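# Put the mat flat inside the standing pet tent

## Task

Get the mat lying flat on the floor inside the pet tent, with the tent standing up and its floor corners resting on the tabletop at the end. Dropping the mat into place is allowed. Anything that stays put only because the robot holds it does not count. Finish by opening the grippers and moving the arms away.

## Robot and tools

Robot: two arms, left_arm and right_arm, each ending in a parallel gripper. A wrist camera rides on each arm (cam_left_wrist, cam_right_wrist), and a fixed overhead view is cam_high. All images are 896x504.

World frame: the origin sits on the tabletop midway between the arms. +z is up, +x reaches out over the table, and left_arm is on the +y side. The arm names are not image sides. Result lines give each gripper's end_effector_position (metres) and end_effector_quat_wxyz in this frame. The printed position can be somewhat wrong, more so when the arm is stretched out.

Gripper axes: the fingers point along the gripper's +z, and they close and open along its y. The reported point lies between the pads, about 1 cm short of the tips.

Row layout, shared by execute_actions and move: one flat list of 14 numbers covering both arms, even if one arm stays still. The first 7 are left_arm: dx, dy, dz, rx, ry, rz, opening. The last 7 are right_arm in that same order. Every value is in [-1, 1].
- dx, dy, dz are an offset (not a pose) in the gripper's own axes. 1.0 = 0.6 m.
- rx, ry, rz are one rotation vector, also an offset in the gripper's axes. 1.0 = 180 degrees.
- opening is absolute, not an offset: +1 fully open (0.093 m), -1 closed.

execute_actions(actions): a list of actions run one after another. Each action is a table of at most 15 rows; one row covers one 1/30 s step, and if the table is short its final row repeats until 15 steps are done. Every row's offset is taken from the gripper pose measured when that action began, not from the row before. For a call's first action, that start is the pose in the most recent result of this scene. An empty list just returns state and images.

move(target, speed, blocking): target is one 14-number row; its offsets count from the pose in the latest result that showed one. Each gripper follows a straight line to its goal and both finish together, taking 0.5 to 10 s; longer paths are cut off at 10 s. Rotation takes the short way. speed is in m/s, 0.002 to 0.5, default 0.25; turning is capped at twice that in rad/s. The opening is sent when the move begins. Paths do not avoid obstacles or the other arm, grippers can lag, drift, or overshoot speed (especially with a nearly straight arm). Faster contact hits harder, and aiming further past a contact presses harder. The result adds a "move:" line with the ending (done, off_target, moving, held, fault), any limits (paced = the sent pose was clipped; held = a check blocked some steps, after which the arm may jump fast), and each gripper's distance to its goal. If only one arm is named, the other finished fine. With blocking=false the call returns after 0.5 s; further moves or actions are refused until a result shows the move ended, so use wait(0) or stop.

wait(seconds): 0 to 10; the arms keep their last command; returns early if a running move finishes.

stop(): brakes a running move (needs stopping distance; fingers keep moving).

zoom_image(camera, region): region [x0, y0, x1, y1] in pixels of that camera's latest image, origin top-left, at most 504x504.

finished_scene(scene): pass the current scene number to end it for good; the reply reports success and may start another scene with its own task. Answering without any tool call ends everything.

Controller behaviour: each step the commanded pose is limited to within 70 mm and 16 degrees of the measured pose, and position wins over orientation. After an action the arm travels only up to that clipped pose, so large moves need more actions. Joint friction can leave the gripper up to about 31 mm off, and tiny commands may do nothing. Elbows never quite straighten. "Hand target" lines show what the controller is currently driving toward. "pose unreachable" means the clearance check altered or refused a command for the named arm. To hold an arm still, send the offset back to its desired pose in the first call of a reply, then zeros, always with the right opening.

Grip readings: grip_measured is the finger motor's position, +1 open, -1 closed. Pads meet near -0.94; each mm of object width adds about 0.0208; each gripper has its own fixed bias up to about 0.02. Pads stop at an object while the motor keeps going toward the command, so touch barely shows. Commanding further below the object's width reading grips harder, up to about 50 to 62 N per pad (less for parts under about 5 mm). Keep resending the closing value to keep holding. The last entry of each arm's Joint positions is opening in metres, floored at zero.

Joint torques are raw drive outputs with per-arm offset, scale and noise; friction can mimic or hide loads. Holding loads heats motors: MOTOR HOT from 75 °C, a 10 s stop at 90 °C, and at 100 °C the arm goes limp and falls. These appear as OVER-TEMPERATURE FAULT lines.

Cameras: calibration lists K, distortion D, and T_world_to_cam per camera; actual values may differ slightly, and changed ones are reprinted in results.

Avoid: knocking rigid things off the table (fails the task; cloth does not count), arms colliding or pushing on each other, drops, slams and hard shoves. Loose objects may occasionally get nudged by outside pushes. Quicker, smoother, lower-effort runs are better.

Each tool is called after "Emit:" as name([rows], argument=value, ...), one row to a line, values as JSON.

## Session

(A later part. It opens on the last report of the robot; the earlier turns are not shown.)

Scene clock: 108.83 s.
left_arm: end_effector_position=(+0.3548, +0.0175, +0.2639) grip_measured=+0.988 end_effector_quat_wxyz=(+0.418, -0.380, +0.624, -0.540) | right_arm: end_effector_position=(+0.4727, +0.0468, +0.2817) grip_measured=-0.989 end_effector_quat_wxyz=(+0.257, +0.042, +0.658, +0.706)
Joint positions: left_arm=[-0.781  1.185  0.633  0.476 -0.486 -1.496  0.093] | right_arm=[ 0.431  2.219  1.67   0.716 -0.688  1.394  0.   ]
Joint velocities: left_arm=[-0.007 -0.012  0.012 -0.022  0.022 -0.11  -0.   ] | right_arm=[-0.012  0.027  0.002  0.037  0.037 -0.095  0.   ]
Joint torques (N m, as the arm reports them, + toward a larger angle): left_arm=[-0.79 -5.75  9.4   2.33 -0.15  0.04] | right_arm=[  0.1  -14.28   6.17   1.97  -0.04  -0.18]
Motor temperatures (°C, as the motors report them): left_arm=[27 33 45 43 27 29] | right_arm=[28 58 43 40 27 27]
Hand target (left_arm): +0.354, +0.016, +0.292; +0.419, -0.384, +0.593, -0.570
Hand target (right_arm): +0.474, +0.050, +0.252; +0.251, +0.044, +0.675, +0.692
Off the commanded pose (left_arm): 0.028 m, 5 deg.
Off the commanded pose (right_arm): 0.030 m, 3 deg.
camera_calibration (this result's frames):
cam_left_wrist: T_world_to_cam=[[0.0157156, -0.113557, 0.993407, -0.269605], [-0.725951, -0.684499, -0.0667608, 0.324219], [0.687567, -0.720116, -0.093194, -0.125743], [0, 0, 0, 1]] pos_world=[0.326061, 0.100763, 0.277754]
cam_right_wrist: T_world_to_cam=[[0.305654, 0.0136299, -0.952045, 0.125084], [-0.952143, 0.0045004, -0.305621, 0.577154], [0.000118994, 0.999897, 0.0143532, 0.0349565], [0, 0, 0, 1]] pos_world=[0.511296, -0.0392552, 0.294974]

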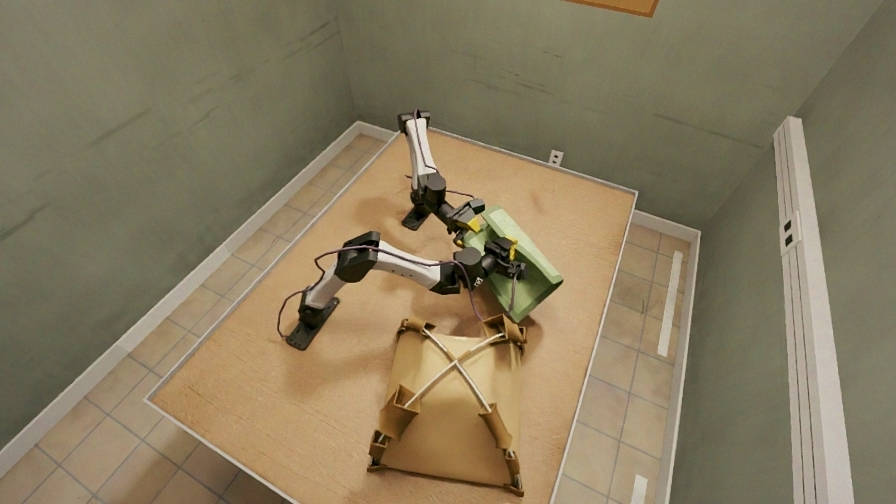

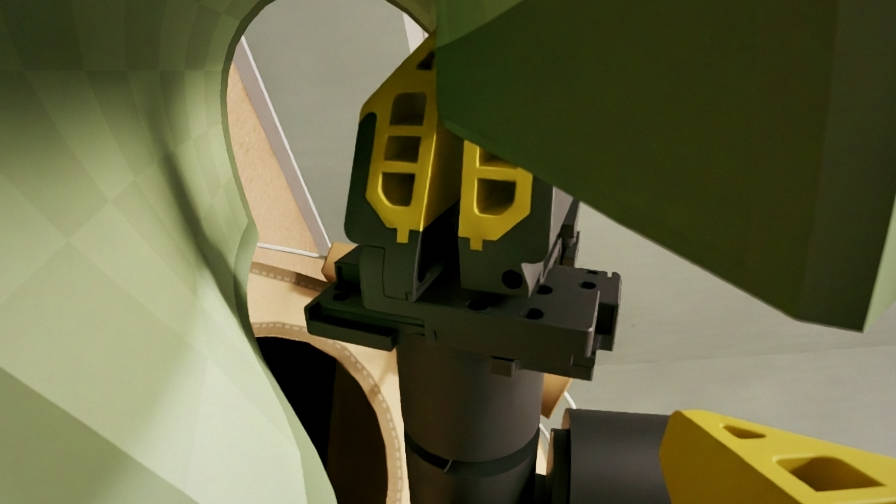

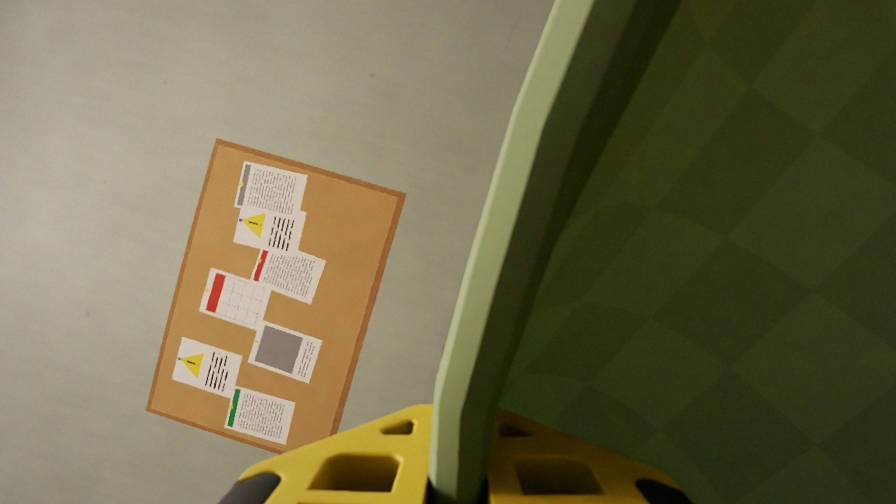

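Emit:
execute_actions([
  [[0,-0.05,0,0.02,0,0,1, 0.015,-0.05,-0.01,0.01,0,0,-1],[0,-0.05,0,0.02,0,0,1, 0.015,-0.055,-0.02,0.01,0,0,-1],[0,-0.055,0,0.02,0,0,1, 0.015,-0.06,-0.03,0.01,0,0,-1],[0,-0.055,0,0.02,0,0,1, 0.015,-0.065,-0.04,0.01,0,0,-1],[0,-0.055,0,0.02,0,0,1, 0.02,-0.07,-0.05,0.01,0,0,-1]],
])

Scene clock: 112.17 s.
left_arm: end_effector_position=(+0.3552, +0.0153, +0.2668) grip_measured=+0.988 end_effector_quat_wxyz=(+0.421, -0.374, +0.633, -0.532) | right_arm: end_effector_position=(+0.4699, +0.0233, +0.2431) grip_measured=-0.989 end_effector_quat_wxyz=(+0.267, +0.052, +0.664, +0.697)
Joint positions: left_arm=[-0.784  1.185  0.659  0.436 -0.486 -1.477  0.093] | right_arm=[ 0.397  2.209  1.506  0.851 -0.69   1.377  0.   ]
Joint velocities: left_arm=[-0.017  0.002  0.012  0.007  0.066  0.081  0.   ] | right_arm=[ 0.007 -0.007 -0.012  0.095 -0.007  0.007  0.   ]
Joint torques (N m, as the arm reports them, + toward a larger angle): left_arm=[-0.48 -5.99  9.41  2.35 -0.05  0.21] | right_arm=[ -0.15 -16.6    5.97   1.88  -0.3   -0.05]
Motor temperatures (°C, as the motors report them): left_arm=[27 33 45 43 27 29] | right_arm=[28 59 43 40 27 27]
Hand target (left_arm): +0.355, +0.014, +0.296; +0.430, -0.367, +0.606, -0.560
Hand target (right_arm): +0.464, +0.024, +0.235; +0.256, +0.046, +0.670, +0.695
Off the commanded pose (left_arm): 0.030 m, 5 deg.
Off the commanded pose (right_arm): 0.011 m, 2 deg.
camera_calibration (this result's frames):
cam_left_wrist: T_world_to_cam=[[0.0178082, -0.142065, 0.989697, -0.272101], [-0.729451, -0.678816, -0.0843148, 0.328957], [0.683801, -0.720434, -0.115718, -0.11995], [0, 0, 0, 1]] pos_world=[0.326825, 0.0982293, 0.283153]
cam_right_wrist: T_world_to_cam=[[0.302911, -0.0113154, -0.952952, 0.0915956], [-0.952445, 0.0310864, -0.303119, 0.561729], [0.0330537, 0.999453, -0.00136092, 0.0474221], [0, 0, 0, 1]] pos_world=[0.505703, -0.0638218, 0.257622]

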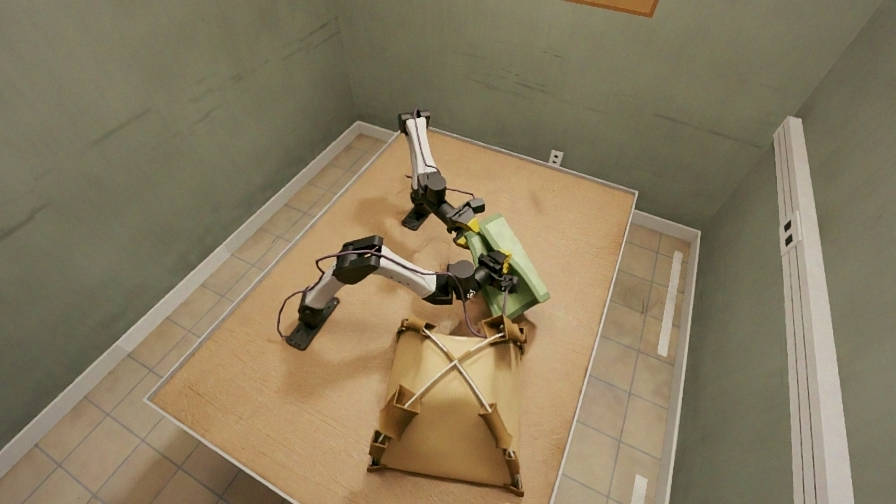

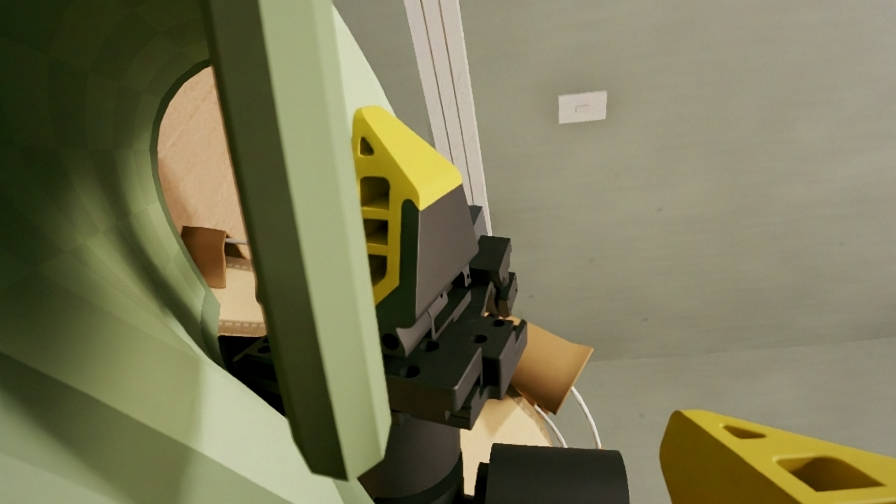

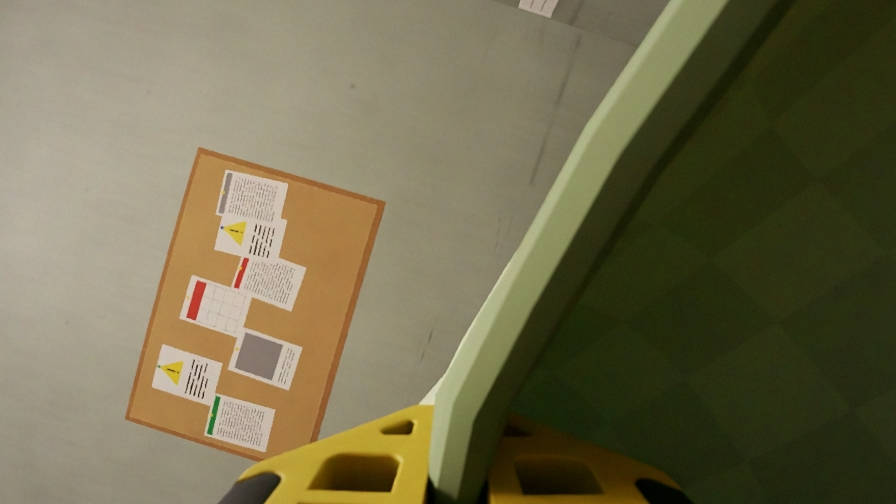

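Emit:
execute_actions([
  [[-0.01,-0.05,0,0.02,0,0,1, 0,0,-0.005,0,0,0.01,-1],[-0.02,-0.05,0,0.02,0,0,1, 0,0.005,-0.01,0,0,0.015,-1],[-0.03,-0.05,0,0.02,0,0,1, 0,0.01,-0.015,0,0,0.02,-1],[-0.04,-0.05,0,0.02,0,0,1, 0,0.015,-0.02,0,0,0.025,-1],[-0.05,-0.045,0,0.02,0,0,1, -0.005,0.02,-0.025,0,0,0.03,-1],[-0.06,-0.045,0,0.02,0,0,1, -0.005,0.025,-0.03,0,0,0.035,-1],[-0.07,-0.04,0,0.02,0,0,1, -0.005,0.03,-0.035,0,0,0.04,-1],[-0.075,-0.04,0,0.02,0,0,1, -0.005,0.035,-0.035,0,0,0.045,-1]],
])

Emit:
wait(seconds=0.2)

Scene clock: 114.47 s.
left_arm: end_effector_position=(+0.3730, +0.0524, +0.2795) grip_measured=+0.988 end_effector_quat_wxyz=(+0.427, -0.371, +0.632, -0.530) | right_arm: end_effector_position=(+0.4619, +0.0000, +0.2916) grip_measured=-0.989 end_effector_quat_wxyz=(+0.256, +0.084, +0.635, +0.724)
Joint positions: left_arm=[-0.618  1.111  0.662  0.371 -0.327 -1.448  0.093] | right_arm=[ 0.368  2.099  1.464  0.869 -0.684  1.511  0.   ]
Joint velocities: left_arm=[-0.002 -0.007 -0.002 -0.051  0.081 -0.051  0.001] | right_arm=[-0.007 -0.007 -0.002 -0.007  0.022  0.051  0.   ]
Joint torques (N m, as the arm reports them, + toward a larger angle): left_arm=[ 0.41 -5.75  7.58  2.46  0.01  0.2 ] | right_arm=[ -0.04 -14.41   5.27   1.63  -0.34   0.02]
Motor temperatures (°C, as the motors report them): left_arm=[27 33 46 43 27 29] | right_arm=[28 59 43 40 27 27]
Hand target (left_arm): +0.372, +0.054, +0.297; +0.434, -0.359, +0.616, -0.551
Hand target (right_arm): +0.458, +0.004, +0.263; +0.218, +0.099, +0.658, +0.714
Off the commanded pose (left_arm): 0.017 m, 3 deg.
Off the commanded pose (right_arm): 0.031 m, 6 deg.
camera_calibration (this result's frames):
cam_left_wrist: T_world_to_cam=[[0.00880788, -0.151164, 0.98847, -0.275543], [-0.725302, -0.681455, -0.09775, 0.370561], [0.688374, -0.716078, -0.115642, -0.105942], [0, 0, 0, 1]] pos_world=[0.344123, 0.135006, 0.296336]
cam_right_wrist: T_world_to_cam=[[0.263319, 0.0746167, -0.961819, 0.160882], [-0.963404, 0.0721746, -0.258154, 0.561504], [0.0501563, 0.994597, 0.0908909, 0.0361892], [0, 0, 0, 1]] pos_world=[0.496777, -0.0885245, 0.296405]

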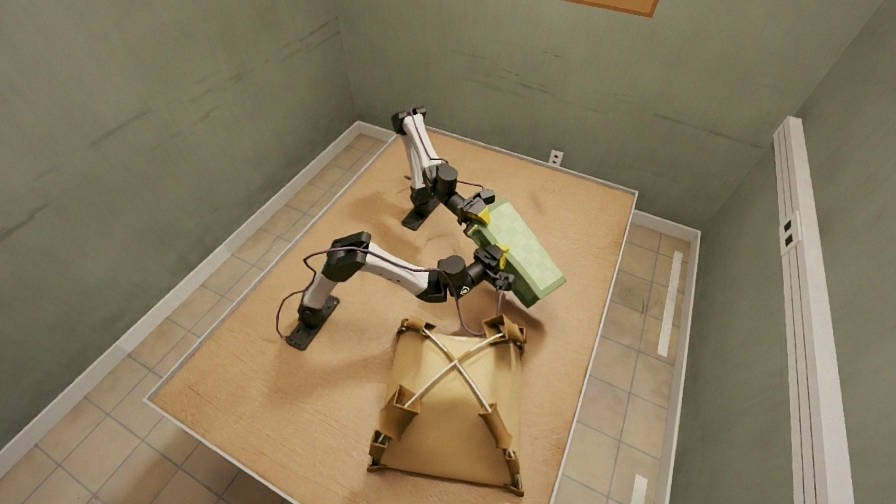

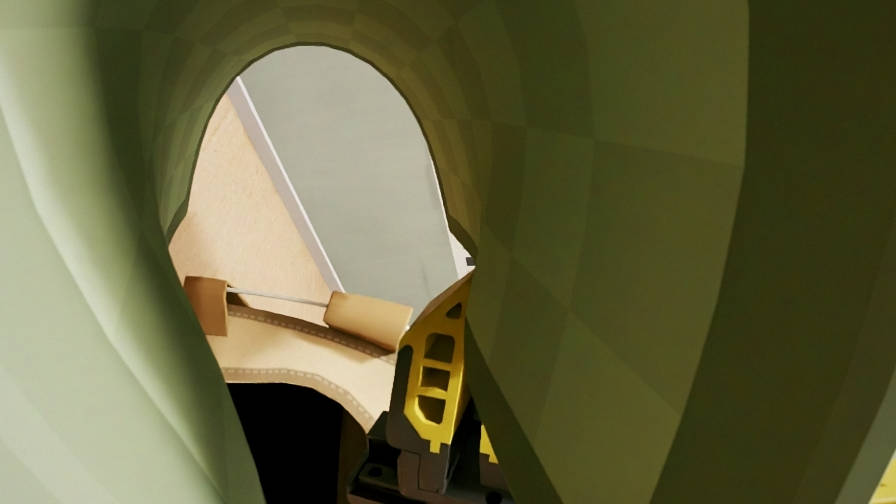

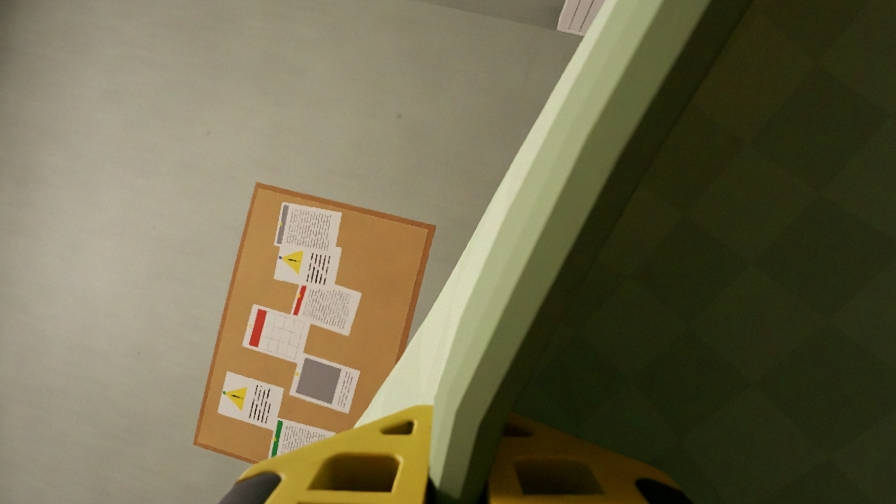

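Scene clock: 114.67 s.
left_arm: end_effector_position=(+0.3721, +0.0503, +0.2782) grip_measured=+0.988 end_effector_quat_wxyz=(+0.423, -0.367, +0.637, -0.531) | right_arm: end_effector_position=(+0.4620, +0.0000, +0.2913) grip_measured=-0.989 end_effector_quat_wxyz=(+0.252, +0.087, +0.635, +0.725)
Joint positions: left_arm=[-0.618  1.111  0.662  0.366 -0.313 -1.447  0.093] | right_arm=[ 0.368  2.099  1.464  0.868 -0.684  1.52   0.   ]
Joint velocities: left_arm=[-0.002  0.002 -0.012  0.037 -0.037  0.051  0.001] | right_arm=[-0.002 -0.012 -0.007  0.007 -0.051  0.051  0.   ]
Joint torques (N m, as the arm reports them, + toward a larger angle): left_arm=[ 0.42 -5.72  7.58  2.48  0.03  0.19] | right_arm=[ -0.09 -14.29   5.36   1.63  -0.33   0.01]
Motor temperatures (°C, as the motors report them): left_arm=[27 33 46 43 27 29] | right_arm=[28 59 43 40 27 27]
Hand target (left_arm): +0.372, +0.054, +0.297; +0.434, -0.359, +0.616, -0.551
Hand target (right_arm): +0.458, +0.004, +0.263; +0.218, +0.099, +0.658, +0.714
Off the commanded pose (left_arm): 0.019 m, 4 deg.
Off the commanded pose (right_arm): 0.030 m, 5 deg.
wait: 0.20 s; no rest
camera_calibration (this result's frames):
cam_left_wrist: T_world_to_cam=[[0.0112047, -0.154515, 0.987927, -0.275134], [-0.735042, -0.671102, -0.0966255, 0.371135], [0.677929, -0.725085, -0.121094, -0.101103], [0, 0, 0, 1]] pos_world=[0.344423, 0.133249, 0.295431]
cam_right_wrist: T_world_to_cam=[[0.254443, 0.0782254, -0.963919, 0.165283], [-0.965823, 0.0715061, -0.249142, 0.55998], [0.0494368, 0.994368, 0.0937461, 0.0356861], [0, 0, 0, 1]] pos_world=[0.497023, -0.0884565, 0.295489]

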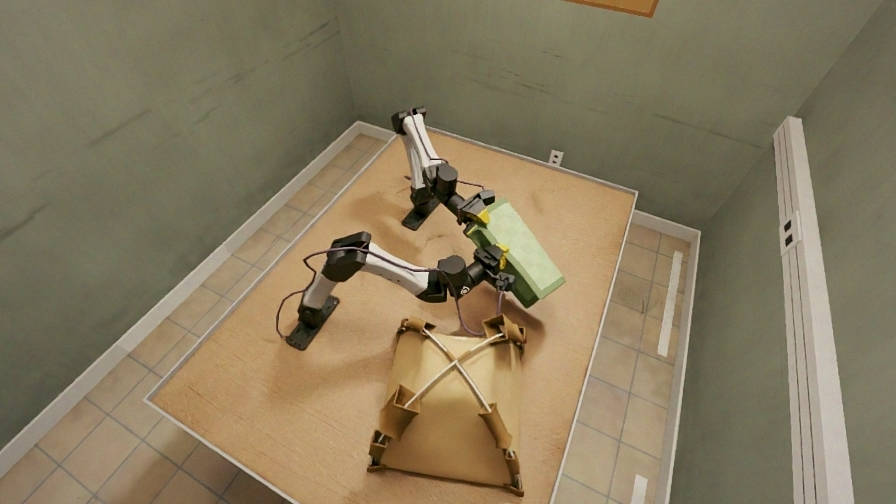

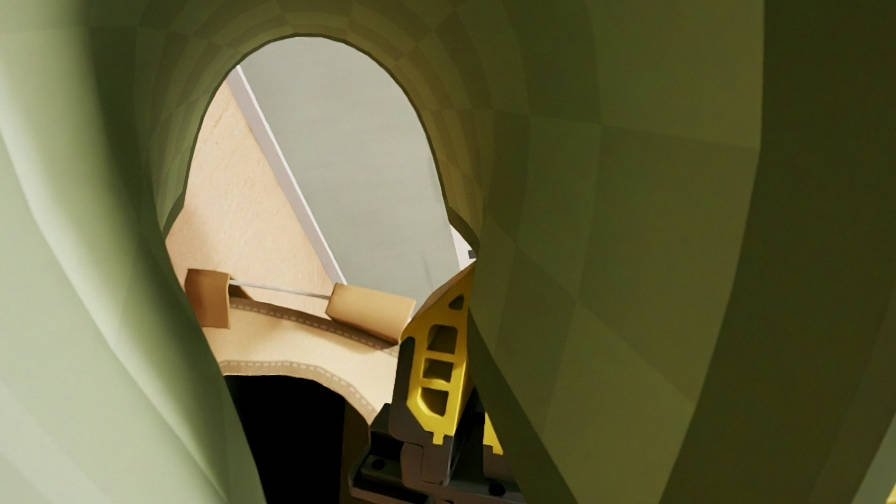

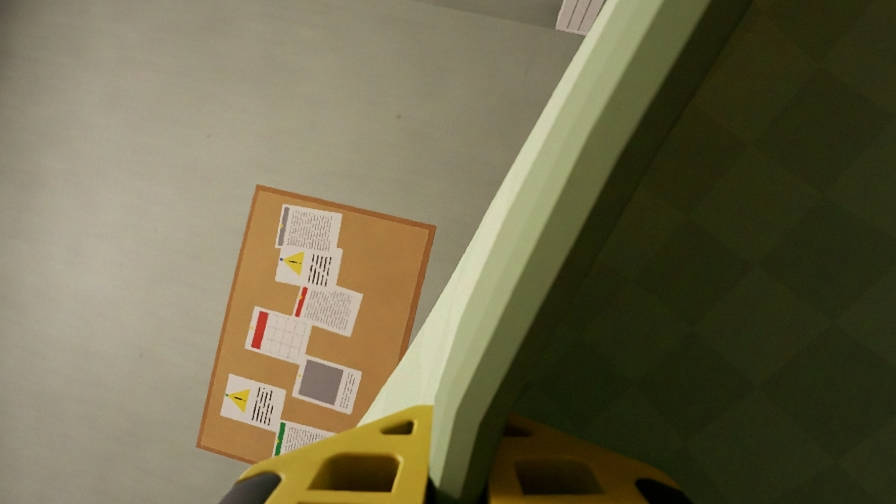

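Emit:
execute_actions([
  [[0,-0.03,0,0.015,0,0,0.3, 0,-0.03,0,0,0,0.02,-1]],
  [[0,-0.03,0,0.015,0,0,-1, 0,-0.03,0,0,0,0,-1]],
  [[0,-0.02,0,0.01,0,0,-1, 0,-0.03,0,0,0,0,-1]],
])

Emit:
zoom_image(camera="cam_high", region=[430, 160, 610, 340])

Scene clock: 116.63 s.
left_arm: end_effector_position=(+0.3716, +0.0497, +0.2751) grip_measured=-0.811 end_effector_quat_wxyz=(+0.421, -0.364, +0.643, -0.526) | right_arm: end_effector_position=(+0.4629, -0.0004, +0.2936) grip_measured=-0.989 end_effector_quat_wxyz=(+0.263, +0.076, +0.604, +0.749)
Joint positions: left_arm=[-0.618  1.111  0.662  0.352 -0.308 -1.439  0.006] | right_arm=[ 0.368  2.151  1.464  1.027 -0.678  1.576  0.   ]
Joint velocities: left_arm=[ 0.007 -0.007 -0.007 -0.037  0.051  0.081 -0.   ] | right_arm=[ 0.022 -0.007  0.007  0.007 -0.007 -0.022  0.   ]
Joint torques (N m, as the arm reports them, + toward a larger angle): left_arm=[-0.53 -4.28  8.3   2.24 -0.01  0.18] | right_arm=[ -0.27 -13.37   7.66   1.83   0.05   0.  ]
Motor temperatures (°C, as the motors report them): left_arm=[27 33 46 43 27 29] | right_arm=[28 59 43 40 27 27]
Hand target (left_arm): +0.372, +0.048, +0.287; +0.427, -0.357, +0.634, -0.536
Hand target (right_arm): +0.467, +0.001, +0.278; +0.255, +0.085, +0.612, +0.744
Off the commanded pose (left_arm): 0.013 m, 2 deg.
Off the commanded pose (right_arm): 0.017 m, 2 deg.
camera_calibration (this result's frames):
cam_left_wrist: T_world_to_cam=[[0.0179739, -0.169608, 0.985348, -0.273175], [-0.739549, -0.665474, -0.101058, 0.372658], [0.672863, -0.726896, -0.137394, -0.0951018], [0, 0, 0, 1]] pos_world=[0.344499, 0.132533, 0.293766]
cam_right_wrist: T_world_to_cam=[[0.301244, 0.144985, -0.94246, 0.139374], [-0.952853, 0.083482, -0.291723, 0.567925], [0.036383, 0.985906, 0.163298, 0.0214883], [0, 0, 0, 1]] pos_world=[0.498381, -0.0888041, 0.293523]

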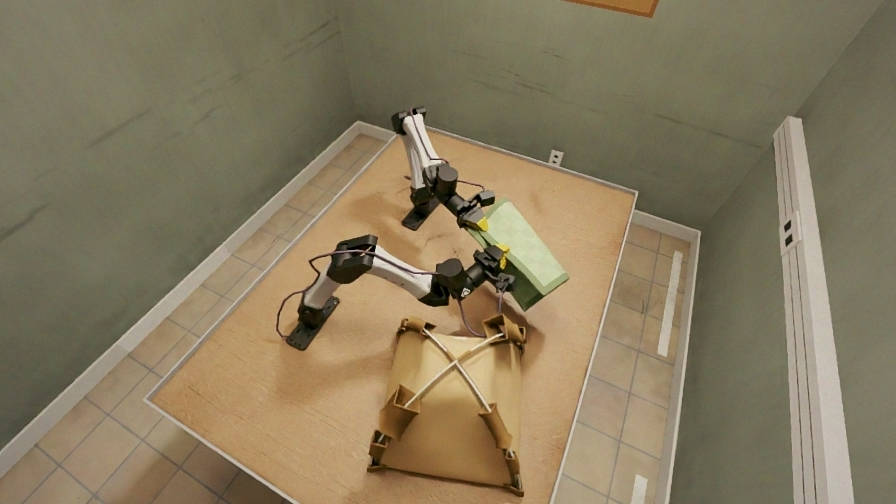

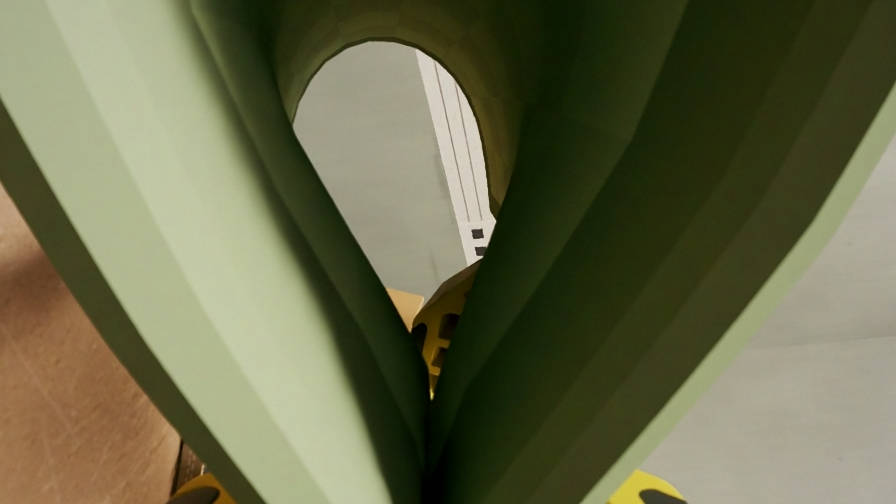

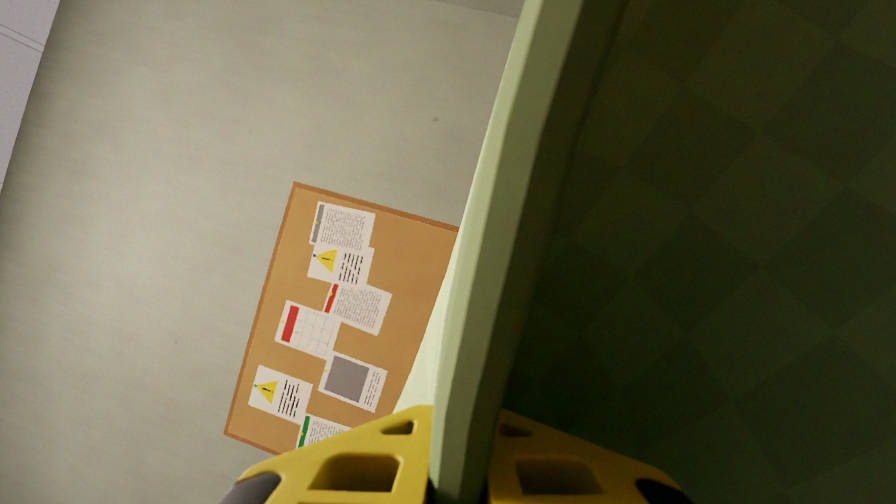

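Region (430, 160, 610, 340) of cam_high's 896x504 image, scaled by 2.800, with more detail than that image has.

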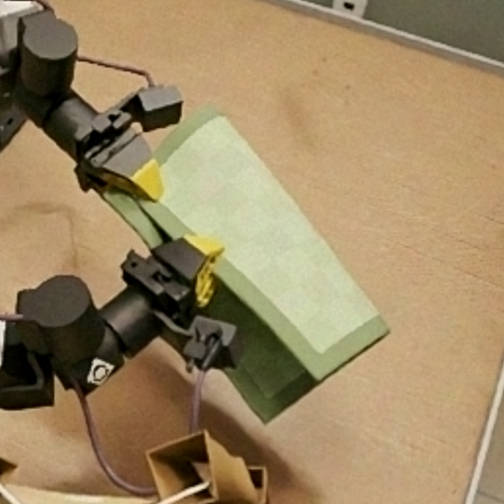

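Emit:
execute_actions([
  [[0,-0.02,0,0.01,0,0,-0.2, 0,-0.02,0,0.01,0,0,-1],[0,-0.02,0,0.01,0,0,-0.2, 0,-0.02,0,0.01,0,0,-1],[0,-0.02,0,0.01,0,0,-0.2, 0,-0.02,0,0.01,0,0,-1],[0,-0.02,0,0.01,0,0,-0.2, 0,-0.02,0,0.01,0,0,-1],[0,-0.02,0,0.01,0,0,-0.2, 0,-0.02,0,0.01,0,0,-1],[0,-0.02,0,0.01,0,0,-0.2, 0,-0.02,0,0.01,0,0,-1],[-0.01,-0.02,0.005,0.01,0,0,-0.2, 0,-0.02,0,0.01,0,0,-1],[-0.02,-0.02,0.01,0.01,0,0,-0.2, 0,-0.02,0,0.01,0,0,-1],[-0.03,-0.02,0.015,0.01,0,0,-0.2, 0,-0.02,0,0.01,0,0,-1],[-0.04,-0.02,0.02,0.01,0,0,-0.2, 0,-0.02,0,0.01,0,0,-1]],
])

Emit:
wait(seconds=0.2)

Emit:
zoom_image(camera="cam_high", region=[430, 160, 610, 340])

Scene clock: 118.73 s.
left_arm: end_effector_position=(+0.3835, +0.0653, +0.2722) grip_measured=-0.201 end_effector_quat_wxyz=(+0.417, -0.362, +0.649, -0.523) | right_arm: end_effector_position=(+0.4666, -0.0021, +0.2928) grip_measured=-0.989 end_effector_quat_wxyz=(+0.274, +0.081, +0.604, +0.744)
Joint positions: left_arm=[-0.523  1.111  0.662  0.342 -0.203 -1.428  0.036] | right_arm=[ 0.368  2.151  1.464  1.019 -0.655  1.559  0.   ]
Joint velocities: left_arm=[-0.002 -0.002  0.012 -0.022  0.125  0.051 -0.   ] | right_arm=[ 0.012  0.007  0.007 -0.022  0.051 -0.007  0.   ]
Joint torques (N m, as the arm reports them, + toward a larger angle): left_arm=[ 0.82 -2.58  9.59  2.37 -0.19  0.16] | right_arm=[ -0.24 -14.85   7.8    1.72  -0.24  -0.08]
Motor temperatures (°C, as the motors report them): left_arm=[27 33 46 43 27 29] | right_arm=[28 60 43 40 27 27]
Hand target (left_arm): +0.391, +0.066, +0.290; +0.428, -0.356, +0.635, -0.535
Hand target (right_arm): +0.466, +0.001, +0.282; +0.262, +0.080, +0.615, +0.739
Off the commanded pose (left_arm): 0.019 m, 3 deg.
Off the commanded pose (right_arm): 0.011 m, 2 deg.
camera_calibration (this result's frames):
cam_left_wrist: T_world_to_cam=[[0.0264077, -0.177865, 0.9837, -0.270141], [-0.747276, -0.657134, -0.0987574, 0.39336], [0.663989, -0.732488, -0.150268, -0.0848315], [0, 0, 0, 1]] pos_world=[0.357409, 0.148304, 0.291838]
cam_right_wrist: T_world_to_cam=[[0.308729, 0.133675, -0.94171, 0.134021], [-0.949173, 0.107108, -0.295972, 0.570996], [0.0613003, 0.98522, 0.159948, 0.0125021], [0, 0, 0, 1]] pos_world=[0.499831, -0.0913907, 0.293208]

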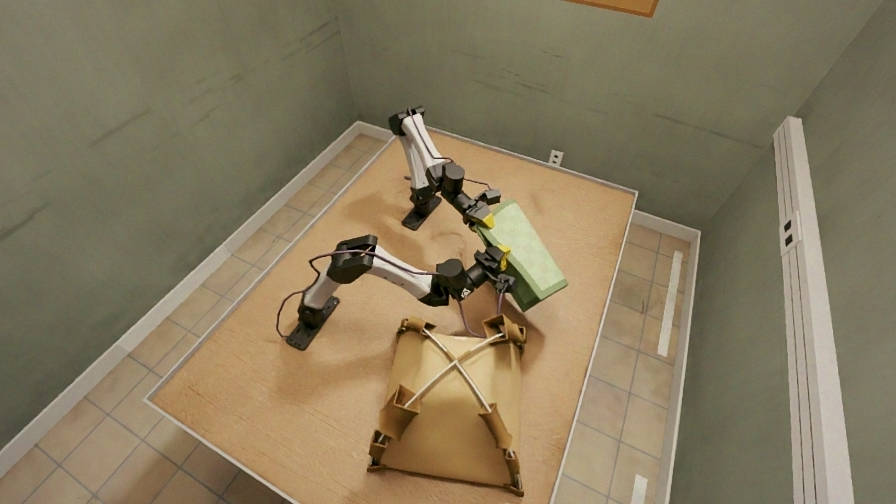

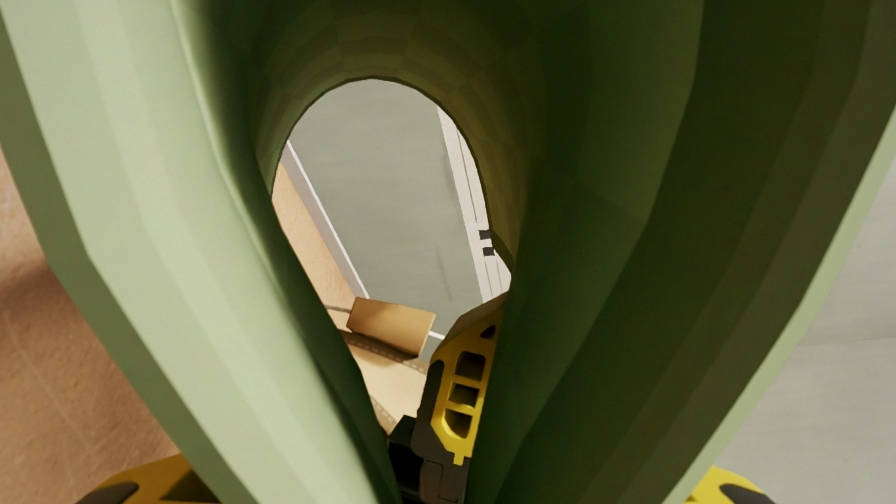

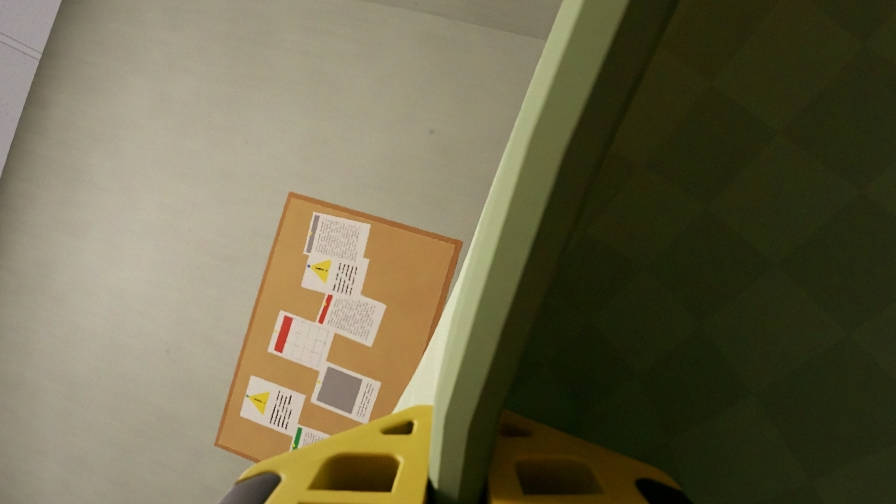

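Scene clock: 118.93 s.
left_arm: end_effector_position=(+0.3831, +0.0641, +0.2721) grip_measured=-0.201 end_effector_quat_wxyz=(+0.414, -0.358, +0.651, -0.526) | right_arm: end_effector_position=(+0.4670, -0.0022, +0.2926) grip_measured=-0.989 end_effector_quat_wxyz=(+0.274, +0.082, +0.604, +0.744)
Joint positions: left_arm=[-0.52   1.111  0.662  0.342 -0.189 -1.427  0.036] | right_arm=[ 0.368  2.151  1.464  1.017 -0.653  1.558  0.   ]
Joint velocities: left_arm=[ 0.012 -0.012  0.022 -0.022  0.037 -0.066 -0.   ] | right_arm=[ 0.007 -0.002 -0.002 -0.007 -0.037 -0.022  0.   ]
Joint torques (N m, as the arm reports them, + toward a larger angle): left_arm=[ 0.8  -2.57  9.68  2.37 -0.08  0.2 ] | right_arm=[ -0.18 -14.86   7.86   1.68  -0.23  -0.07]
Motor temperatures (°C, as the motors report them): left_arm=[27 33 46 43 27 29] | right_arm=[28 60 43 40 27 27]
Hand target (left_arm): +0.391, +0.066, +0.290; +0.428, -0.356, +0.635, -0.535
Hand target (right_arm): +0.466, +0.001, +0.282; +0.262, +0.080, +0.615, +0.739
Off the commanded pose (left_arm): 0.020 m, 3 deg.
Off the commanded pose (right_arm): 0.011 m, 2 deg.
wait: 0.20 s; no rest
camera_calibration (this result's frames):
cam_left_wrist: T_world_to_cam=[[0.0251135, -0.177295, 0.983837, -0.269879], [-0.754541, -0.648942, -0.0976841, 0.394224], [0.655772, -0.739893, -0.150074, -0.0819068], [0, 0, 0, 1]] pos_world=[0.357948, 0.147378, 0.291734]
cam_right_wrist: T_world_to_cam=[[0.308058, 0.132708, -0.942066, 0.134118], [-0.949251, 0.108897, -0.295067, 0.571061], [0.0634302, 0.985155, 0.15952, 0.0117684], [0, 0, 0, 1]] pos_world=[0.500018, -0.0915789, 0.292972]

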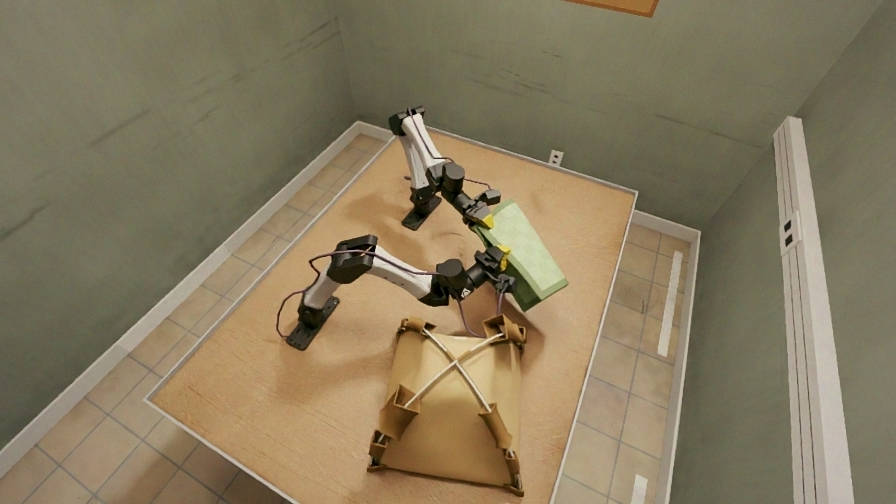

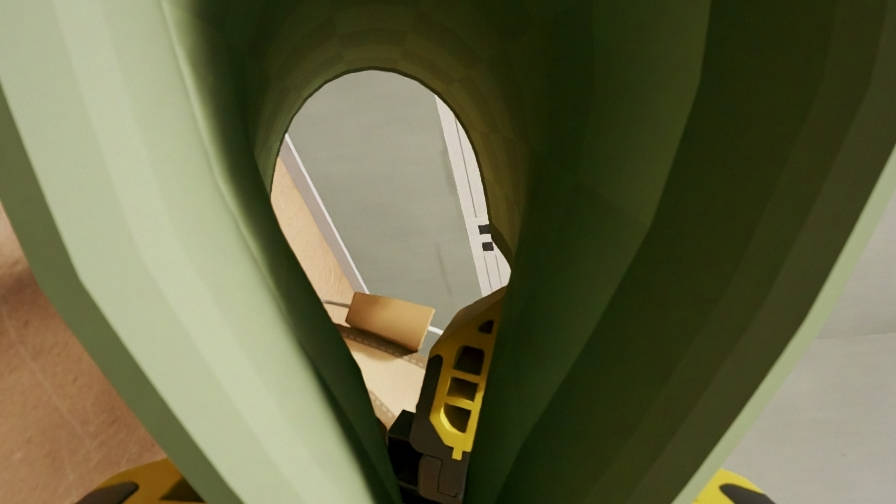

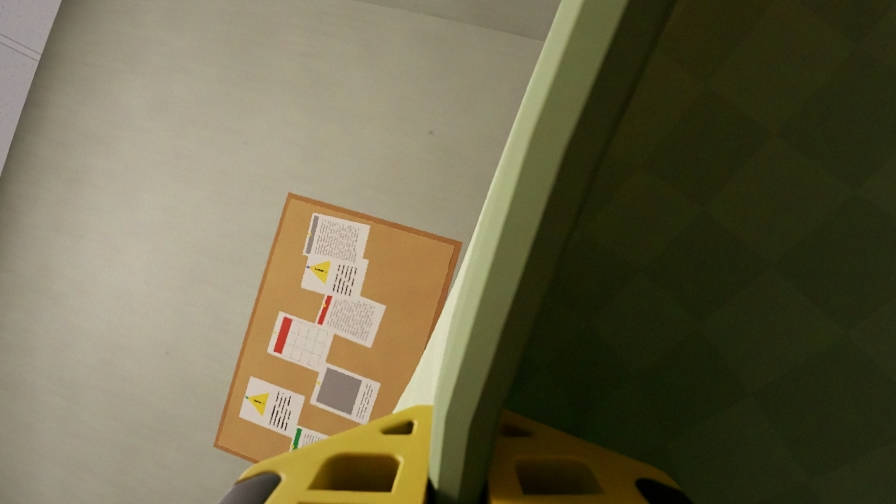

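Region (430, 160, 610, 340) of cam_high's 896x504 image, scaled by 2.800, with more detail than that image has.

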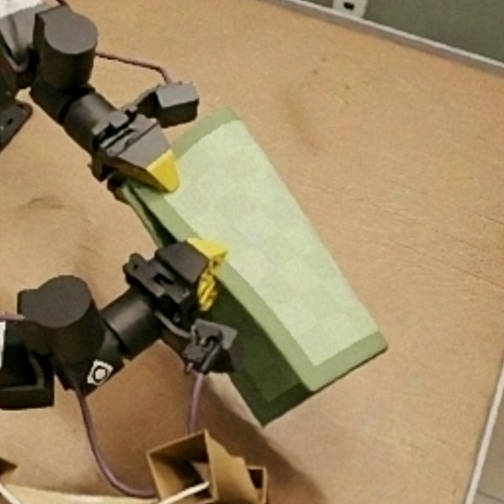

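Emit:
execute_actions([
  [[0,-0.03,0.01,0.01,0.02,0,-0.1, 0,-0.015,0,0,0,0,-1],[0,-0.03,0.015,0.01,0.03,0,-0.1, 0,-0.015,0,0,0,0,-1],[0,-0.03,0.02,0.01,0.04,0,-0.1, 0,-0.015,0,0,0,0,-1],[0,-0.03,0.025,0.01,0.045,0,-0.1, 0,-0.015,0,0,0,0,-1]],
  [[0,-0.02,0,0,0,0,-1, 0,-0.015,0,0,0,0,-1]],
  [[0,-0.02,0,0,0,0,-1, 0,0,0,0,0,0,-1],[0,-0.02,0,0,0,0,-1, 0,0,0,0,0,0,-1],[0,-0.02,0,0,0,0,-1, 0,0,0,0,0,0,-1],[0,-0.02,0,0,0,0,-1, 0,0,0,0,0,0,-1],[0,-0.02,0,0,0,0,-1, 0,0,0,0,0,0,-1],[0,-0.02,0,0,0,0,-1, 0,0,0,0,0,0,-0.45]],
])

Emit:
zoom_image(camera="cam_high", region=[430, 160, 610, 340])

Scene clock: 122.03 s.
left_arm: end_effector_position=(+0.3912, +0.0559, +0.2722) grip_measured=-0.807 end_effector_quat_wxyz=(+0.353, -0.330, +0.694, -0.534) | right_arm: end_effector_position=(+0.4695, -0.0055, +0.2993) grip_measured=-0.451 end_effector_quat_wxyz=(+0.291, +0.086, +0.592, +0.747)
Joint positions: left_arm=[-0.429  1.151  0.758  0.212  0.042 -1.423  0.006] | right_arm=[ 0.369  2.151  1.464  1.045 -0.621  1.558  0.024]
Joint velocities: left_arm=[-0.002 -0.017 -0.002 -0.007  0.037  0.037 -0.001] | right_arm=[-0.027 -0.002  0.007  0.022 -0.007 -0.022 -0.   ]
Joint torques (N m, as the arm reports them, + toward a larger angle): left_arm=[-0.79 -4.76  8.98  2.21 -0.08  0.06] | right_arm=[ -0.25 -15.79   7.89   1.91   0.    -0.01]
Motor temperatures (°C, as the motors report them): left_arm=[28 33 47 43 27 29] | right_arm=[28 60 43 40 27 27]
Hand target (left_arm): +0.392, +0.053, +0.286; +0.360, -0.325, +0.685, -0.544
Hand target (right_arm): +0.469, -0.005, +0.299; +0.290, +0.085, +0.592, +0.747
Off the commanded pose (left_arm): 0.014 m, 2 deg.
Off the commanded pose (right_arm): 0.000 m, 0 deg.
camera_calibration (this result's frames):
cam_left_wrist: T_world_to_cam=[[0.0766443, -0.197978, 0.977205, -0.288822], [-0.842298, -0.53731, -0.042794, 0.408174], [0.533535, -0.819818, -0.207939, -0.0252551], [0, 0, 0, 1]] pos_world=[0.379416, 0.141431, 0.294455]
cam_right_wrist: T_world_to_cam=[[0.33281, 0.142751, -0.932126, 0.125526], [-0.938749, 0.143838, -0.313147, 0.576436], [0.0893726, 0.979251, 0.181878, -0.00513387], [0, 0, 0, 1]] pos_world=[0.499811, -0.0958048, 0.298449]

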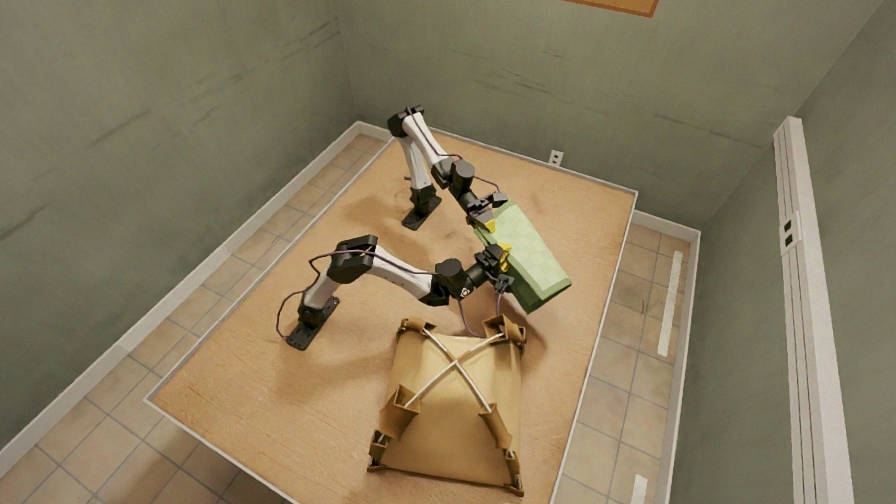

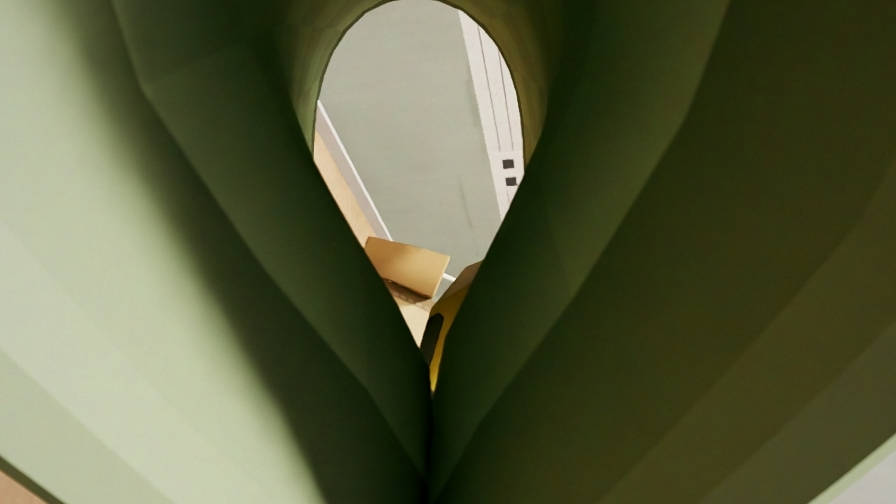

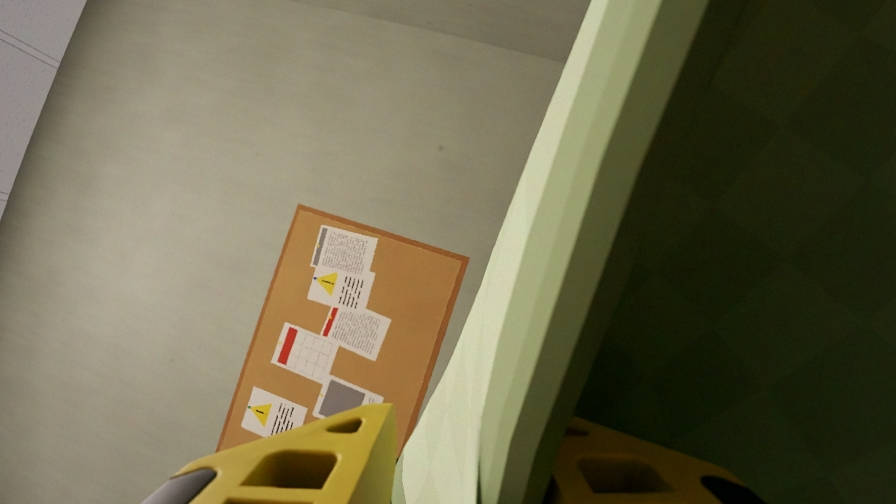

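Region (430, 160, 610, 340) of cam_high's 896x504 image, scaled by 2.800, with more detail than that image has.

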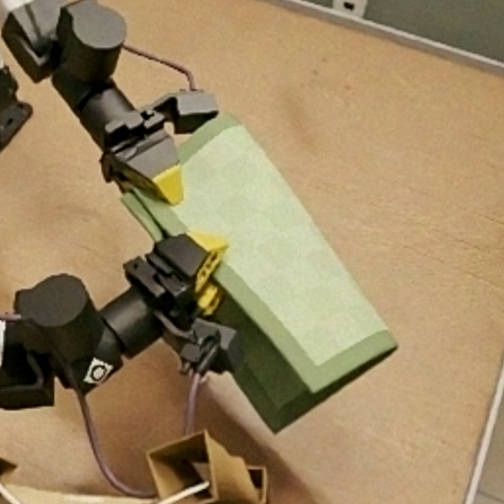

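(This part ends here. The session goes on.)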